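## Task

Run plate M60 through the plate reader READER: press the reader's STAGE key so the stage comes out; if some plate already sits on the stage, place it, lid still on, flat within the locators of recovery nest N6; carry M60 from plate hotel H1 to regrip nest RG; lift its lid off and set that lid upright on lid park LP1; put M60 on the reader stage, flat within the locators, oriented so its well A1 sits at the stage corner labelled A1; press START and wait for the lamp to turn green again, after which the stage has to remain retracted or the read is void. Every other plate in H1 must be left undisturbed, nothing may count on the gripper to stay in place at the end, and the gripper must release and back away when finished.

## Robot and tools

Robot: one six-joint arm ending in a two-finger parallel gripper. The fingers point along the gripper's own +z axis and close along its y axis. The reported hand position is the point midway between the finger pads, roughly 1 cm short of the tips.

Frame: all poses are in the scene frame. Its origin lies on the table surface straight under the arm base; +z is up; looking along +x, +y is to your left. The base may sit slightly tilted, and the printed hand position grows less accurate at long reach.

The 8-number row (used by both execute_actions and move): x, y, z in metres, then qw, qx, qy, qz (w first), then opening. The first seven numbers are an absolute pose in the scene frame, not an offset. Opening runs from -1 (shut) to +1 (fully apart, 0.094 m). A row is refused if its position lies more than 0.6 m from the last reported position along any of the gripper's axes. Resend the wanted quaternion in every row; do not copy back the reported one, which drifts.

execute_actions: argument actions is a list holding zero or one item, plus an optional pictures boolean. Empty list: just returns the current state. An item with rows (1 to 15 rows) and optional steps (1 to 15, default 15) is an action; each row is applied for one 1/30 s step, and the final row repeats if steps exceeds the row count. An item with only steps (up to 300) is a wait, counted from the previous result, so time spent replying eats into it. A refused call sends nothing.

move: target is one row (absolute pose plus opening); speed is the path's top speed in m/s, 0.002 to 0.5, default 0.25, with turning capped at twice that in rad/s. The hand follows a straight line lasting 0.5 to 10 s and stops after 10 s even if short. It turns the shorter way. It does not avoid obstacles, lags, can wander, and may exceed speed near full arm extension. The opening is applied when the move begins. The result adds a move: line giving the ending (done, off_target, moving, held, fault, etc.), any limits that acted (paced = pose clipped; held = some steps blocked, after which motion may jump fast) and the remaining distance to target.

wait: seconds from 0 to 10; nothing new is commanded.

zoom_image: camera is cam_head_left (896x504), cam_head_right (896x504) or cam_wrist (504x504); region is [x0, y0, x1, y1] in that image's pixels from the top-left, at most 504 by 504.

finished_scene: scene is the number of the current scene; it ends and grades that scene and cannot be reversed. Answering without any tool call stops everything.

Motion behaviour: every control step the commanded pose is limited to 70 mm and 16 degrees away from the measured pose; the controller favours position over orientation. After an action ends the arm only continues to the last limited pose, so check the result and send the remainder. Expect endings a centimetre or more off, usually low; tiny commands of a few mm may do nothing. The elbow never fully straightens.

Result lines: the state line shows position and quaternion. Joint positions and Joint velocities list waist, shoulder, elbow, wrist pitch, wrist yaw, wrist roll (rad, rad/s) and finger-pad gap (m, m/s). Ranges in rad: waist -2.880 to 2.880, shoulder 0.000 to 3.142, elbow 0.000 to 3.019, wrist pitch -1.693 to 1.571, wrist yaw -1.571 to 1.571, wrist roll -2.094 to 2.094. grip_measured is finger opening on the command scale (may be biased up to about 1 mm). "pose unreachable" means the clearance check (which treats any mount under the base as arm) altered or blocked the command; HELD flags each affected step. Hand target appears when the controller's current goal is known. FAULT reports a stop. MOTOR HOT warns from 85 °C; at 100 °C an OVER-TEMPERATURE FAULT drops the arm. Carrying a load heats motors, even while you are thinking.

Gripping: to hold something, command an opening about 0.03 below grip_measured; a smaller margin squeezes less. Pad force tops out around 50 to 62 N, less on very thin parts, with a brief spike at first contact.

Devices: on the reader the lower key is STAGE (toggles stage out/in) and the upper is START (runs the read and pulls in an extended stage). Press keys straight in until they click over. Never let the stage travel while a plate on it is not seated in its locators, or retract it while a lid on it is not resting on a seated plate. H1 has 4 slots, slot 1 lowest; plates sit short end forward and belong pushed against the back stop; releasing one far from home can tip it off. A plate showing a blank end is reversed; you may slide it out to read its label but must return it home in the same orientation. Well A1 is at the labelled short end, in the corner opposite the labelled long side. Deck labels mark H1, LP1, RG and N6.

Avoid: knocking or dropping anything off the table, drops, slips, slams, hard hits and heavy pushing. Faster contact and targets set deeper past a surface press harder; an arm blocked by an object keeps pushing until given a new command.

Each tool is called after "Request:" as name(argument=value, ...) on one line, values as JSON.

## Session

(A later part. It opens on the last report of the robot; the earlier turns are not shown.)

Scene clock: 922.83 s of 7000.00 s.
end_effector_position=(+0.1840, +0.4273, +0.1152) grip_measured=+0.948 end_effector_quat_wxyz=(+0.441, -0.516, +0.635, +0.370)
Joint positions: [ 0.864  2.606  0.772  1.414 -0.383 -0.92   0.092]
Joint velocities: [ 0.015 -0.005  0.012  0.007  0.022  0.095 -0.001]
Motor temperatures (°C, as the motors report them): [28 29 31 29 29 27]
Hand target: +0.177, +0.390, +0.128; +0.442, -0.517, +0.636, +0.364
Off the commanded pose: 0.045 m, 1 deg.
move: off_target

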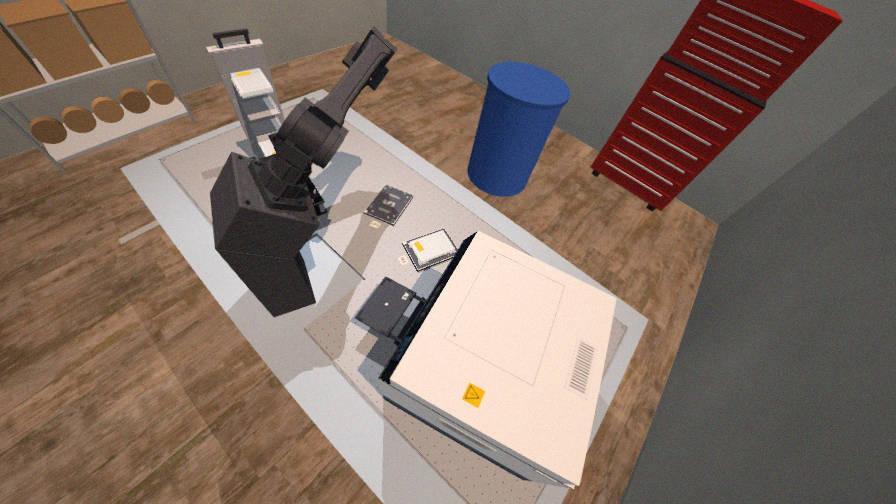

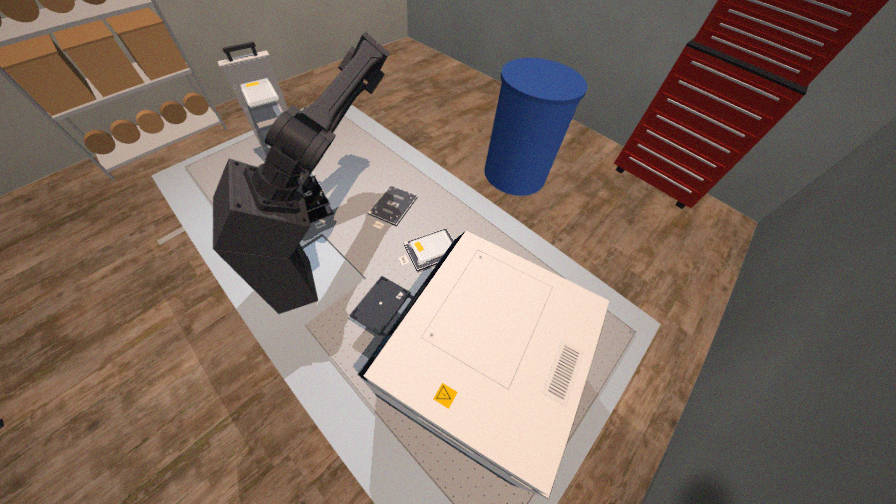

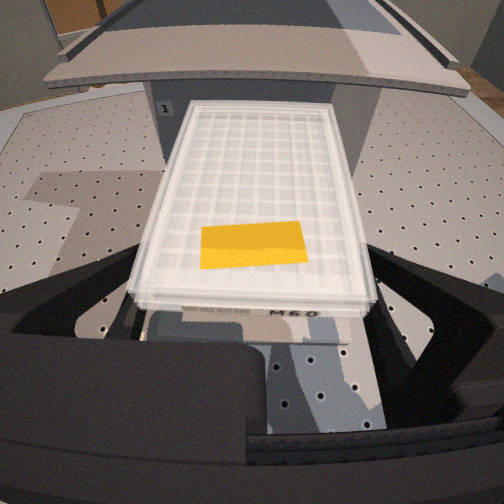

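Request:
execute_actions(actions=[])

Scene clock: 929.23 s of 7000.00 s.
end_effector_position=(+0.1840, +0.4273, +0.1152) grip_measured=+0.948 end_effector_quat_wxyz=(+0.441, -0.516, +0.635, +0.370)
Joint positions: [ 0.864  2.606  0.772  1.414 -0.383 -0.92   0.092]
Joint velocities: [ 0.005 -0.024 -0.007 -0.012 -0.007  0.007  0.   ]
Motor temperatures (°C, as the motors report them): [27 29 34 29 30 27]
Hand target: +0.177, +0.390, +0.128; +0.442, -0.517, +0.636, +0.364
Off the commanded pose: 0.045 m, 1 deg.
Steps of this call (steps 1 to 90: nothing new was sent; then 3.40 s passed at rest). Readings (end_effector_position):
1: (+0.1840, +0.4273, +0.1152)
2: (+0.1840, +0.4273, +0.1152)
4: (+0.1840, +0.4273, +0.1152)
8: (+0.1840, +0.4273, +0.1152)
90: the state above

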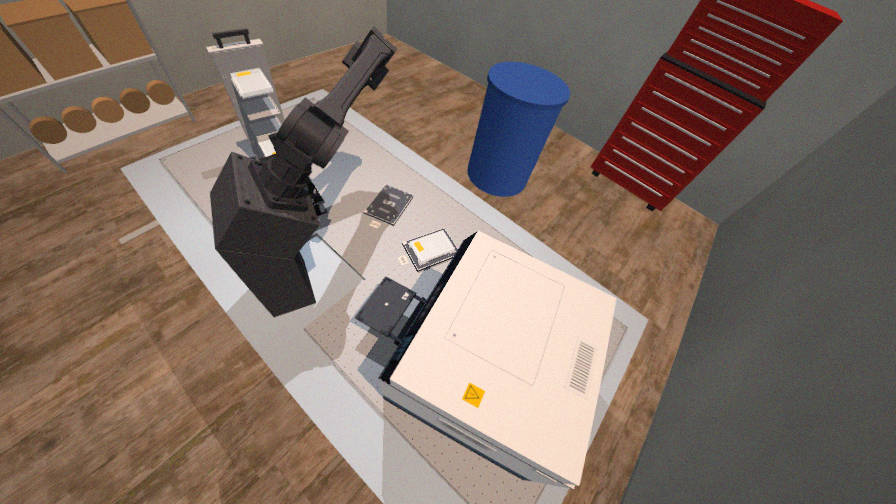

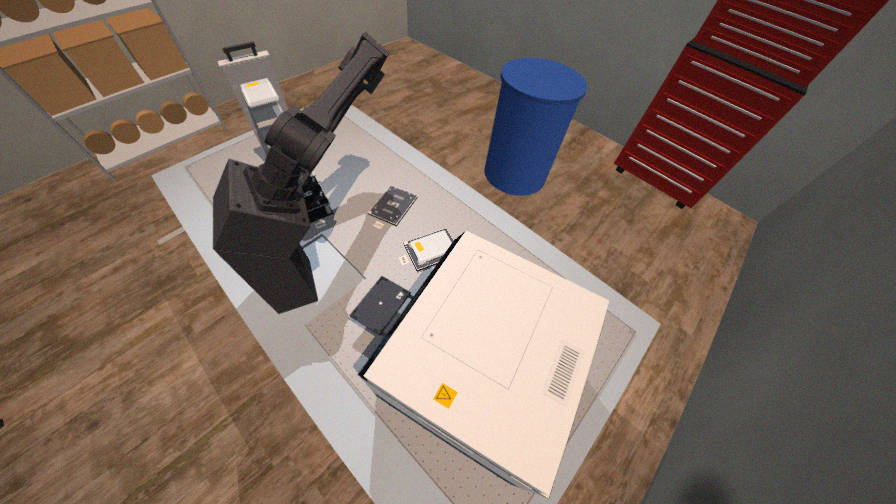

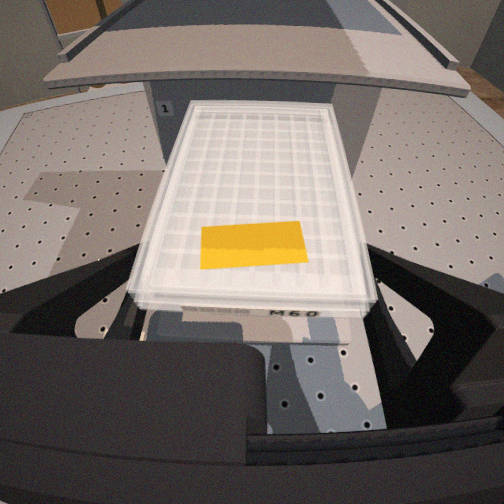

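Request:
move(target=[0.186, 0.428, 0.116, 0.441, -0.516, 0.635, 0.370, 1], speed=0.03)

Request:
move(target=[0.187, 0.432, 0.131, 0.441, -0.516, 0.635, 0.370, 1], speed=0.03)

Scene clock: 939.17 s of 7000.00 s.
end_effector_position=(+0.1856, +0.4295, +0.1143) grip_measured=+1.000 end_effector_quat_wxyz=(+0.442, -0.516, +0.635, +0.369)
Joint positions: [ 0.865  2.607  0.779  1.41  -0.381 -0.919  0.094]
Joint velocities: [-0.015  0.005 -0.002  0.012  0.051 -0.022  0.   ]
Motor temperatures (°C, as the motors report them): [27 29 36 29 32 27]
Hand target: +0.186, +0.428, +0.116; +0.441, -0.516, +0.635, +0.370
Off the commanded pose: 0.002 m, 0 deg.
After step 90, 6.23 s passed at rest.
move: done

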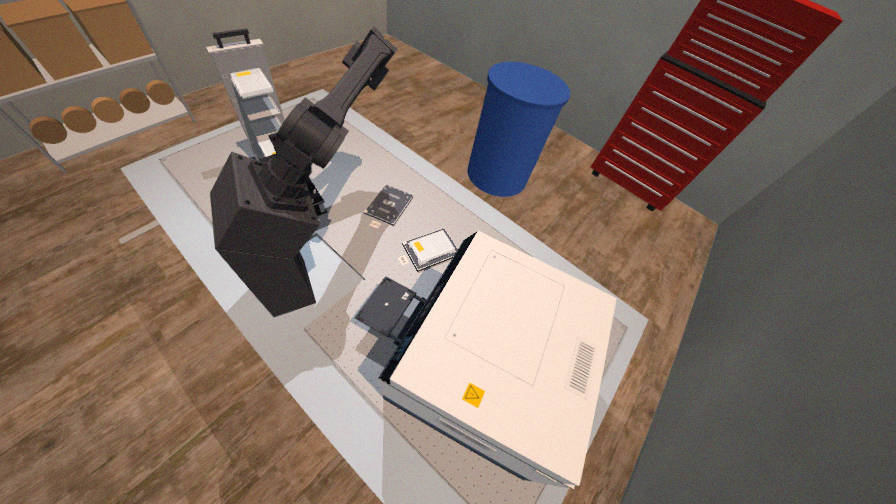

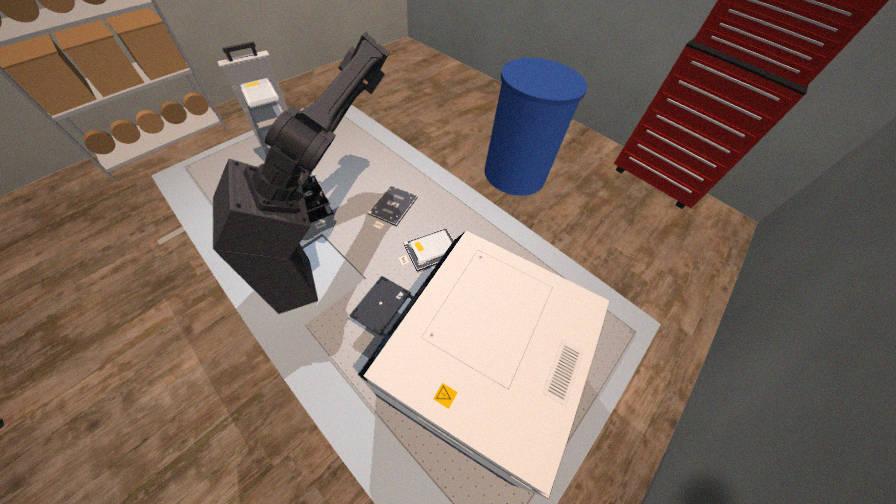

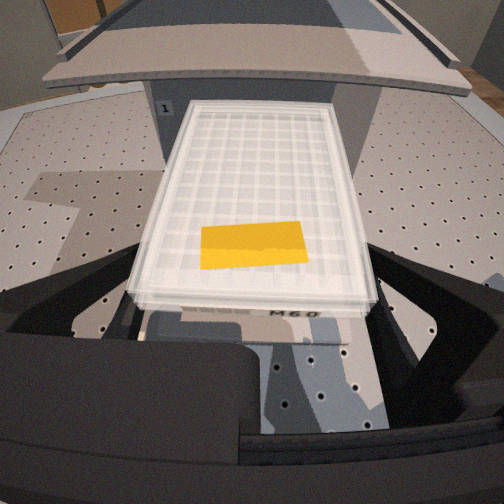

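Scene clock: 939.97 s of 7000.00 s.
end_effector_position=(+0.1858, +0.4296, +0.1147) grip_measured=+1.000 end_effector_quat_wxyz=(+0.437, -0.518, +0.640, +0.362)
Joint positions: [ 0.875  2.599  0.773  1.401 -0.352 -0.917  0.094]
Joint velocities: [ 0.015 -0.005 -0.007  0.022  0.007 -0.022  0.   ]
Motor temperatures (°C, as the motors report them): [27 29 36 29 31 27]
Hand target: +0.187, +0.432, +0.131; +0.441, -0.516, +0.635, +0.370
Off the commanded pose: 0.016 m, 1 deg.
move: off_target

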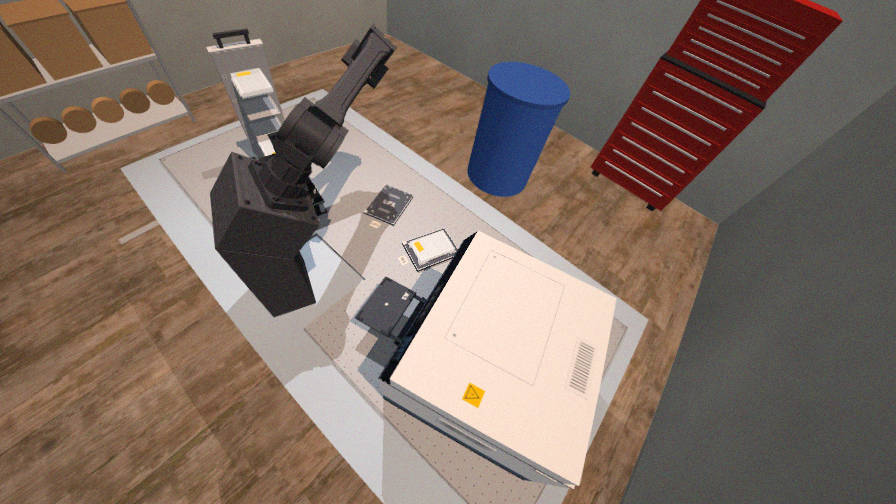

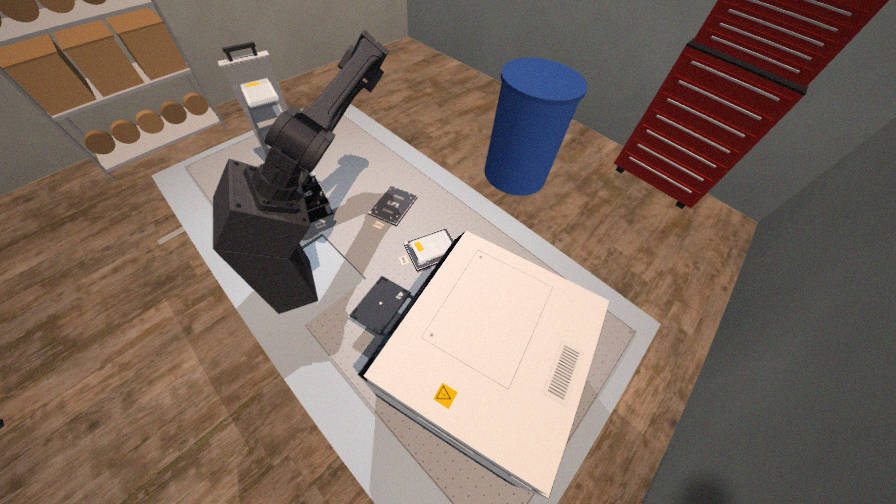

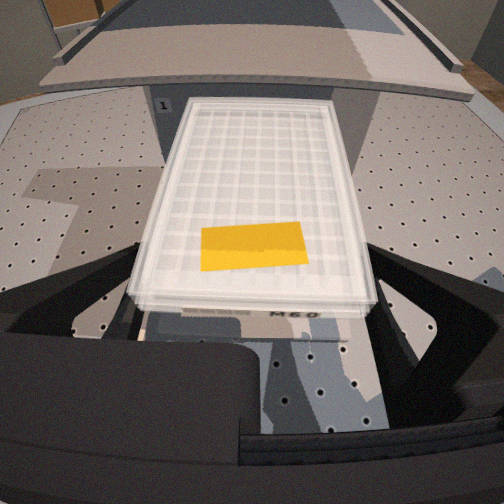

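Move ends early; use sustained commands.

Request:
execute_actions(actions=[{"rows":[[0.187,0.432,0.135,0.441,-0.516,0.635,0.370,1]],"steps":15}])

Scene clock: 954.23 s of 7000.00 s.
end_effector_position=(+0.1859, +0.4293, +0.1165) grip_measured=+1.000 end_effector_quat_wxyz=(+0.435, -0.519, +0.641, +0.360)
Joint positions: [ 0.879  2.593  0.767  1.399 -0.343 -0.917  0.094]
Joint velocities: [-0.005  0.005 -0.007 -0.012  0.022 -0.037  0.   ]
Motor temperatures (°C, as the motors report them): [28 29 33 29 30 27]
Hand target: +0.187, +0.432, +0.135; +0.441, -0.516, +0.635, +0.370
Off the commanded pose: 0.019 m, 2 deg.
Steps of this call (steps 1 to 90: nothing new was sent; then 10.77 s passed at rest; steps 91 to 105: all 15 steps of this action). Readings (end_effector_position):
91: (+0.1859, +0.4296, +0.1150)
92: (+0.1857, +0.4295, +0.1151)
94: (+0.1859, +0.4294, +0.1157)
98: (+0.1859, +0.4293, +0.1165)
105: the state above

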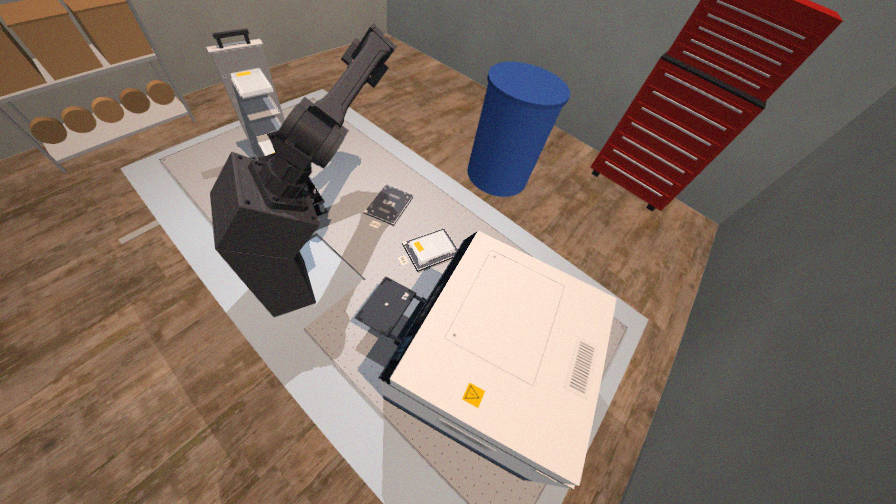

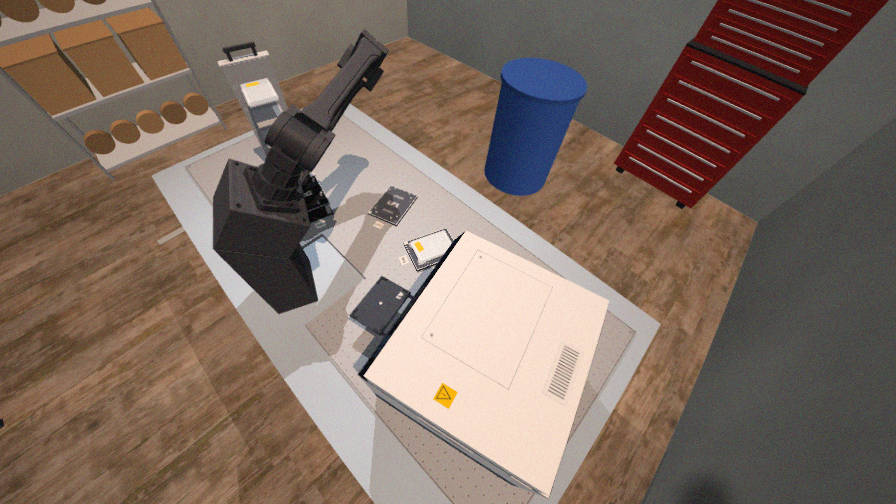

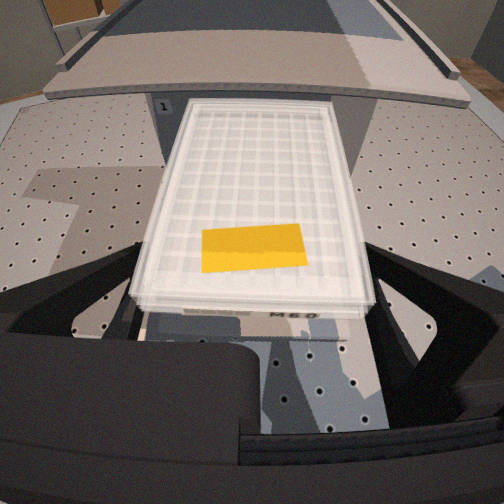

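Request:
execute_actions(actions=[{"rows":[[0.187,0.432,0.142,0.441,-0.516,0.635,0.370,1]],"steps":12}])

Scene clock: 960.10 s of 7000.00 s.
end_effector_position=(+0.1899, +0.4319, +0.1318) grip_measured=+1.000 end_effector_quat_wxyz=(+0.441, -0.518, +0.637, +0.362)
Joint positions: [ 0.9    2.559  0.745  1.399 -0.335 -0.911  0.094]
Joint velocities: [ 0.024 -0.083 -0.012  0.007  0.022  0.007  0.   ]
Motor temperatures (°C, as the motors report them): [28 29 33 29 30 27]
Hand target: +0.187, +0.432, +0.142; +0.441, -0.516, +0.635, +0.370
Off the commanded pose: 0.011 m, 1 deg.
Steps of this call (steps 1 to 90: nothing new was sent; then 2.47 s passed at rest; steps 91 to 102: all 12 steps of this action). Readings (end_effector_position):
91: (+0.1856, +0.4291, +0.1168)
92: (+0.1856, +0.4289, +0.1177)
94: (+0.1855, +0.4287, +0.1212)
98: (+0.1858, +0.4293, +0.1269)
102: the state above

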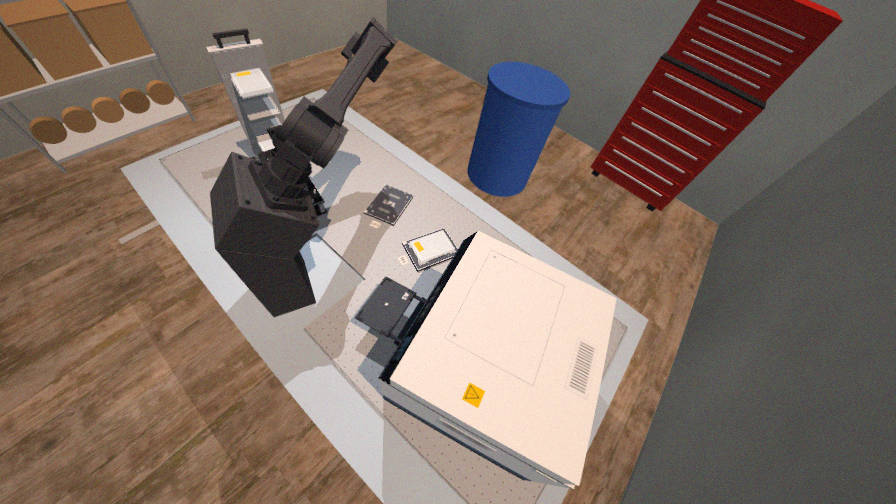

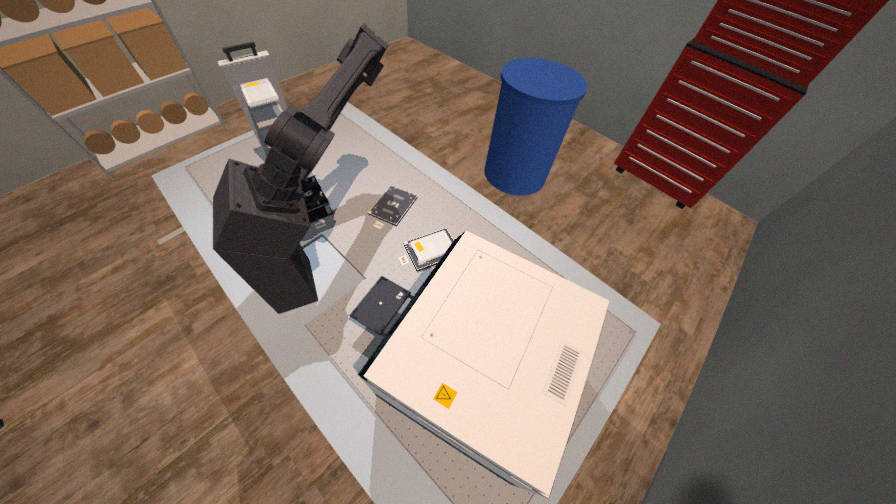

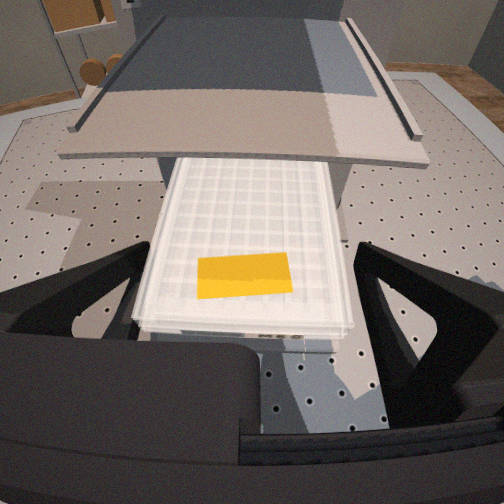

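Request:
move(target=[0.189, 0.432, 0.122, 0.441, -0.516, 0.635, 0.370, 1], speed=0.02)

Scene clock: 968.47 s of 7000.00 s.
end_effector_position=(+0.1891, +0.4357, +0.1298) grip_measured=+1.000 end_effector_quat_wxyz=(+0.445, -0.516, +0.630, +0.373)
Joint positions: [ 0.893  2.571  0.762  1.399 -0.368 -0.91   0.094]
Joint velocities: [-0.005  0.005 -0.007 -0.007 -0.037 -0.037  0.   ]
Motor temperatures (°C, as the motors report them): [28 29 32 29 30 27]
Hand target: +0.189, +0.432, +0.122; +0.441, -0.516, +0.635, +0.370
Off the commanded pose: 0.009 m, 1 deg.
After step 90, 4.47 s passed at rest.
move: done

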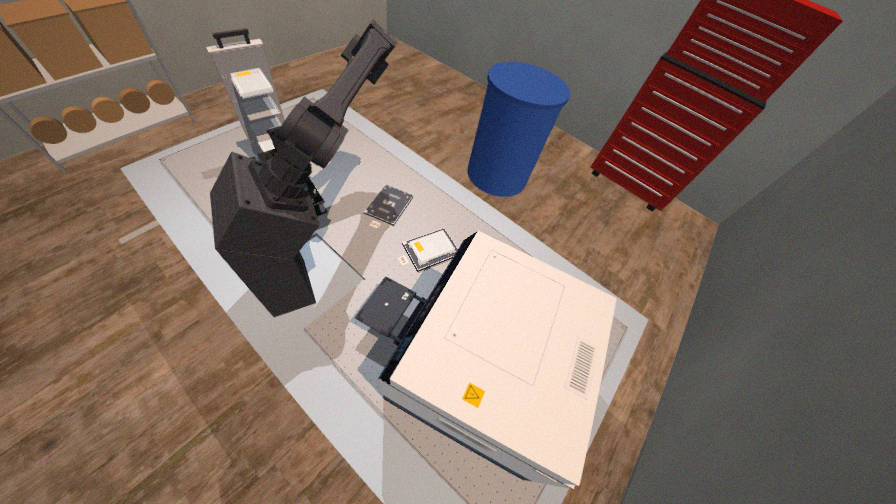

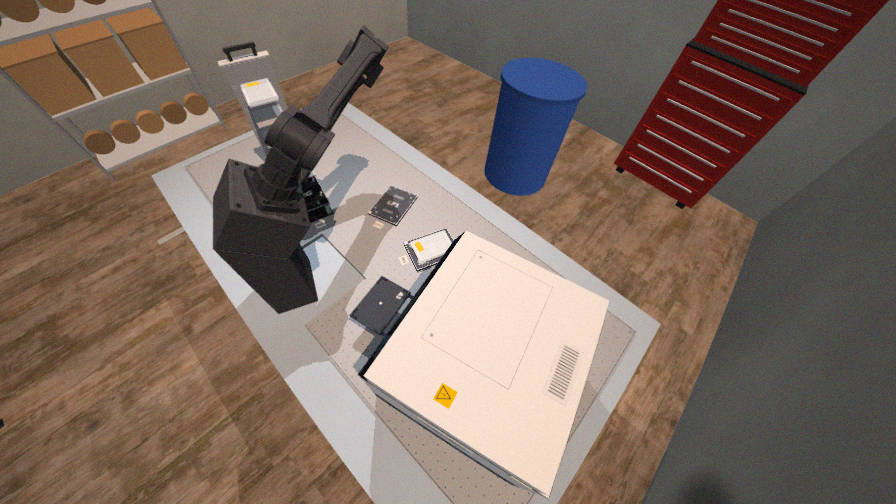

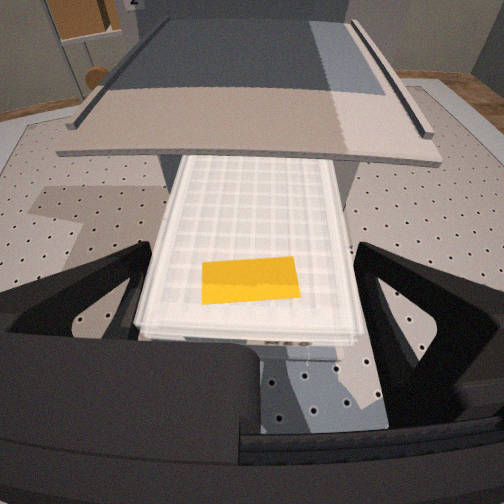

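Request:
move(target=[0.177, 0.375, 0.122, 0.443, -0.516, 0.636, 0.364, 1], speed=0.04)

Request:
move(target=[0.191, 0.442, 0.127, 0.443, -0.516, 0.636, 0.364, 1], speed=0.03)

Scene clock: 976.80 s of 7000.00 s.
end_effector_position=(+0.1867, +0.3863, +0.1214) grip_measured=+1.000 end_effector_quat_wxyz=(+0.451, -0.511, +0.634, +0.365)
Joint positions: [ 0.784  2.597  0.687  1.502 -0.454 -0.95   0.094]
Joint velocities: [-0.015 -0.015 -0.002  0.002  0.095 -0.007  0.   ]
Motor temperatures (°C, as the motors report them): [28 29 32 29 30 27]
Hand target: +0.177, +0.375, +0.121; +0.443, -0.516, +0.636, +0.364
Off the commanded pose: 0.015 m, 1 deg.
After step 90, 3.43 s passed at rest.
move: off_target

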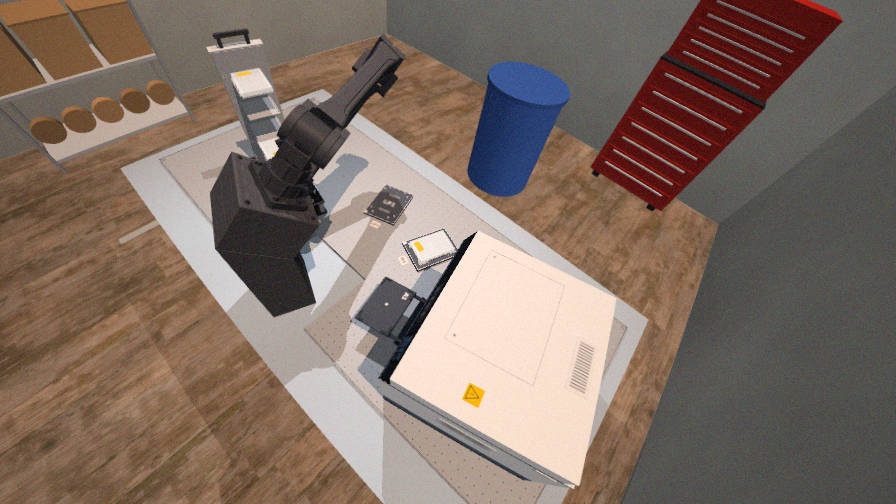

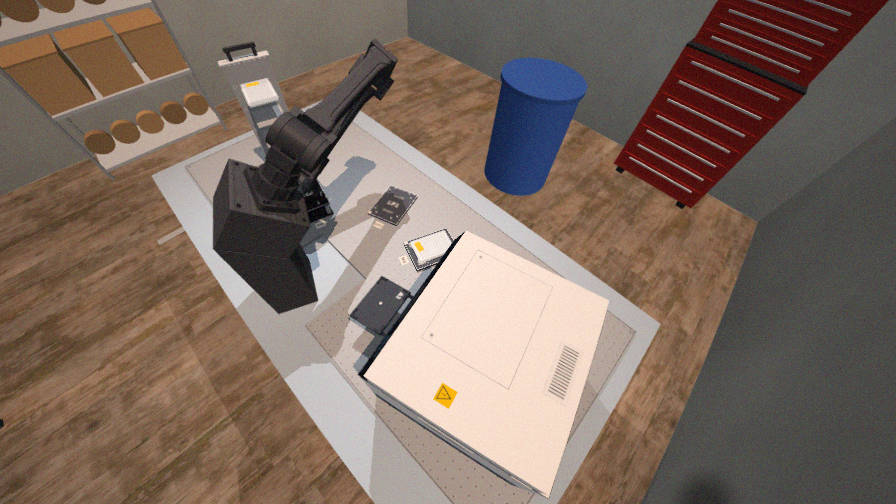

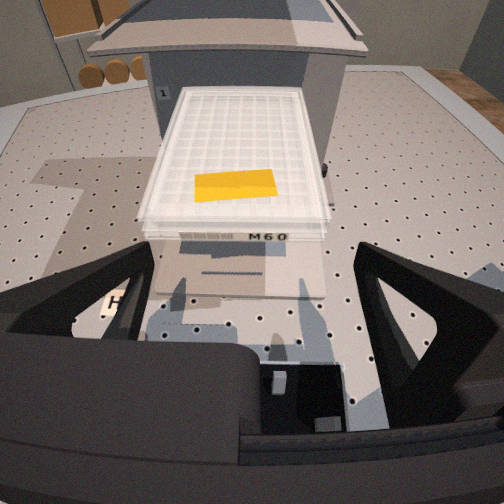

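Scene clock: 978.90 s of 7000.00 s.
end_effector_position=(+0.1866, +0.3978, +0.1161) grip_measured=+1.000 end_effector_quat_wxyz=(+0.418, -0.514, +0.663, +0.349)
Joint positions: [ 0.836  2.569  0.696  1.421 -0.335 -0.91   0.094]
Joint velocities: [-0.005 -0.015  0.002  0.002 -0.051  0.051  0.   ]
Motor temperatures (°C, as the motors report them): [28 29 32 29 30 27]
Hand target: +0.191, +0.440, +0.131; +0.443, -0.515, +0.636, +0.365
Off the commanded pose: 0.046 m, 5 deg.
move: off_target

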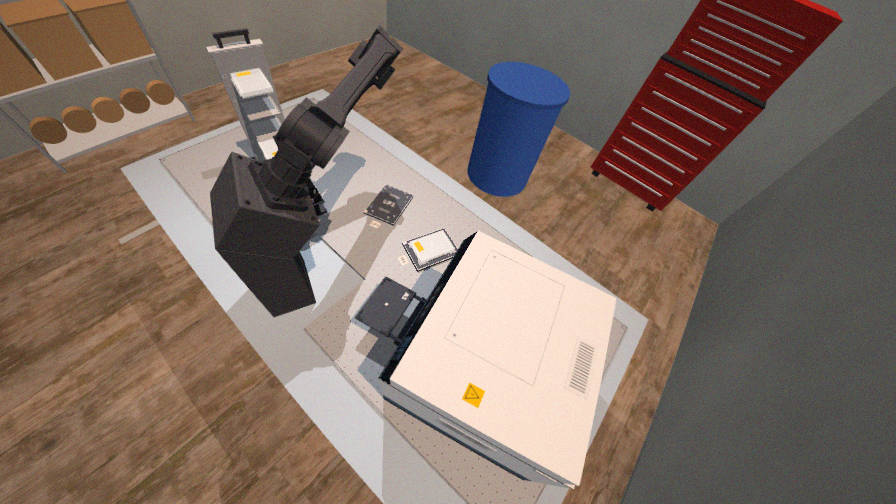

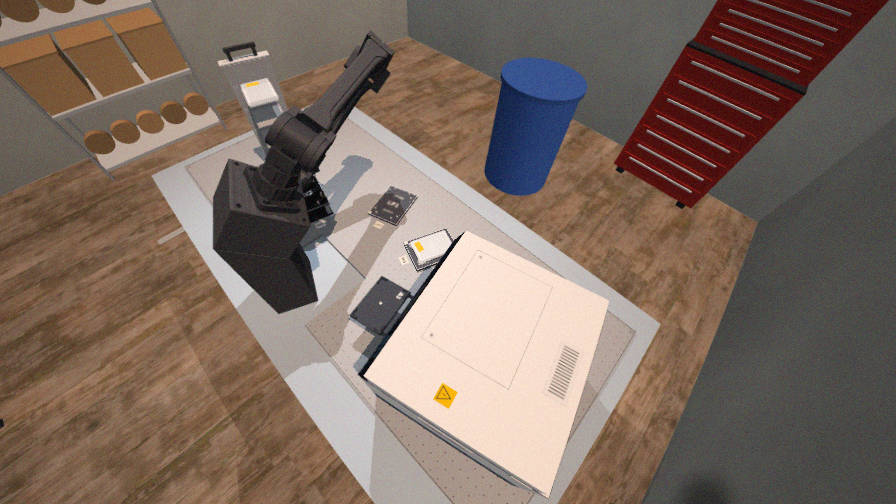

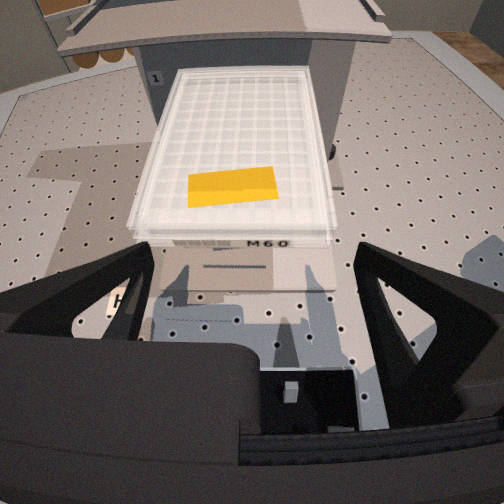

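Request:
move(target=[0.160, 0.345, 0.127, 0.443, -0.516, 0.636, 0.364, 1], speed=0.05)

Request:
move(target=[0.179, 0.39, 0.127, 0.443, -0.516, 0.636, 0.364, 1], speed=0.03)

Scene clock: 986.57 s of 7000.00 s.
end_effector_position=(+0.1688, +0.3565, +0.1240) grip_measured=+1.000 end_effector_quat_wxyz=(+0.440, -0.520, +0.631, +0.371)
Joint positions: [ 0.731  2.613  0.619  1.539 -0.508 -0.991  0.094]
Joint velocities: [-0.015 -0.005  0.012  0.002  0.051 -0.037  0.   ]
Motor temperatures (°C, as the motors report them): [28 29 32 29 30 27]
Hand target: +0.160, +0.345, +0.126; +0.432, -0.525, +0.633, +0.370
Off the commanded pose: 0.015 m, 1 deg.
joint sent to its limit — the command would take joint 4 (wrist pitch) past its upper limit, so that joint was sent only as far as its limit.
After step 90, 3.13 s passed at rest.
move: off_target

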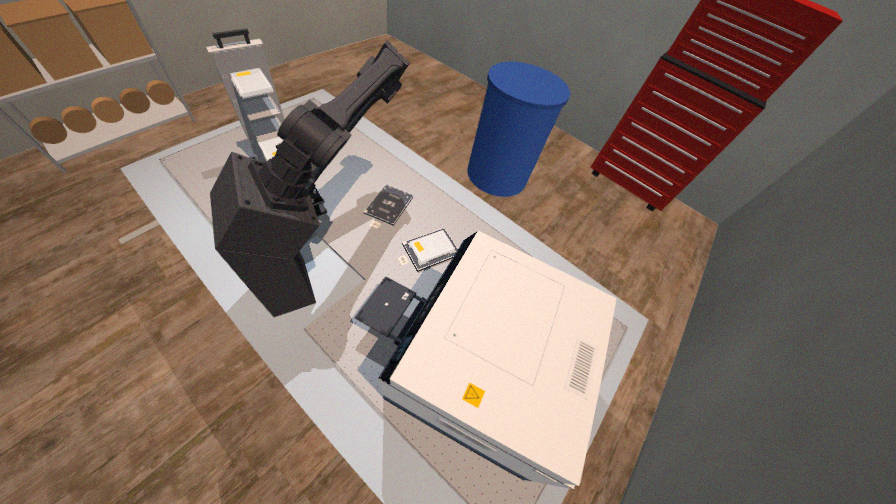

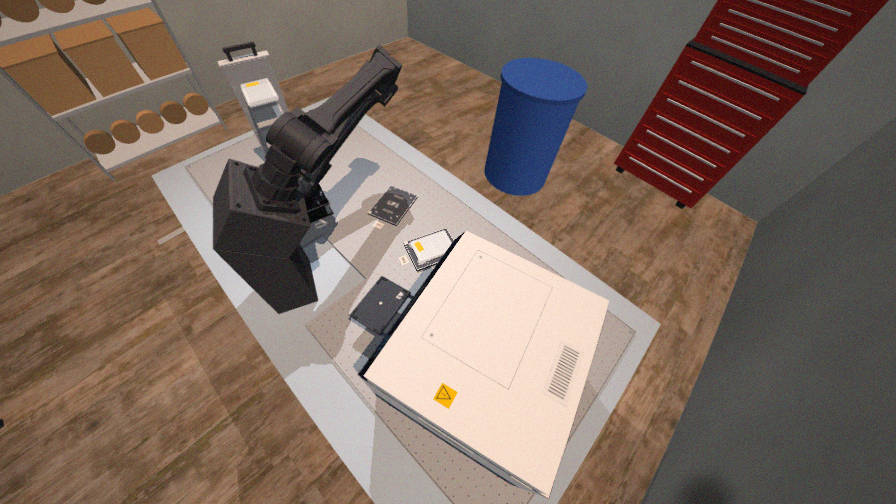

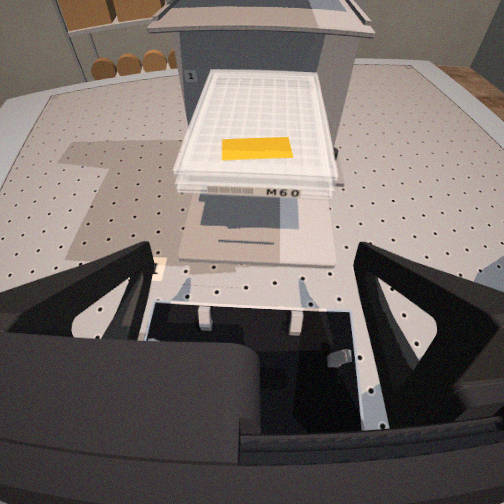

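Scene clock: 988.03 s of 7000.00 s.
end_effector_position=(+0.1774, +0.3848, +0.1237) grip_measured=+1.000 end_effector_quat_wxyz=(+0.443, -0.519, +0.637, +0.359)
Joint positions: [ 0.803  2.602  0.669  1.506 -0.42  -0.956  0.094]
Joint velocities: [-0.005  0.005  0.007  0.012 -0.037  0.007  0.   ]
Motor temperatures (°C, as the motors report them): [28 29 32 29 30 27]
Hand target: +0.179, +0.390, +0.128; +0.443, -0.516, +0.636, +0.364
Off the commanded pose: 0.006 m, 1 deg.
move: done

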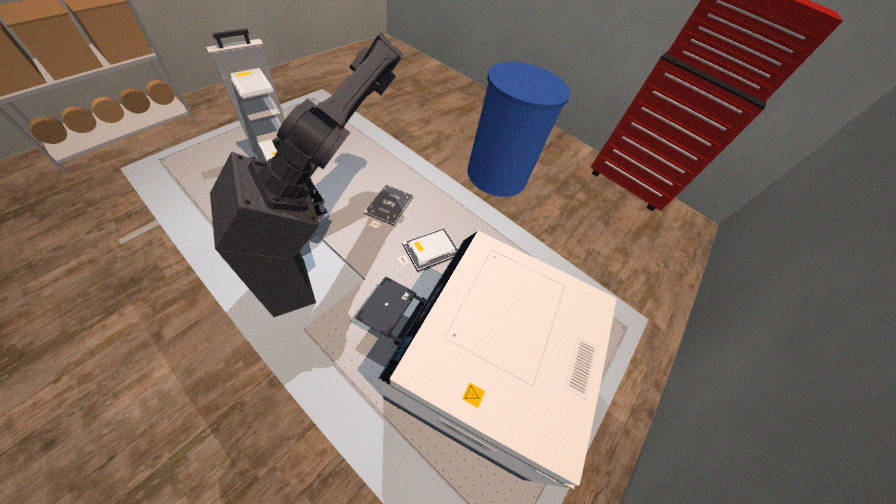

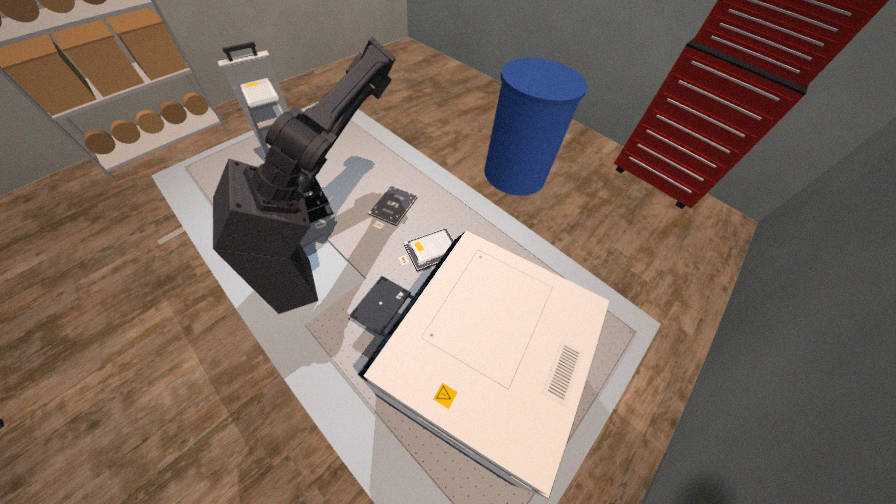

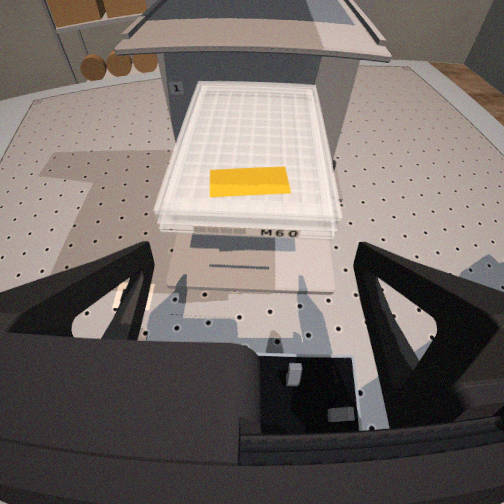

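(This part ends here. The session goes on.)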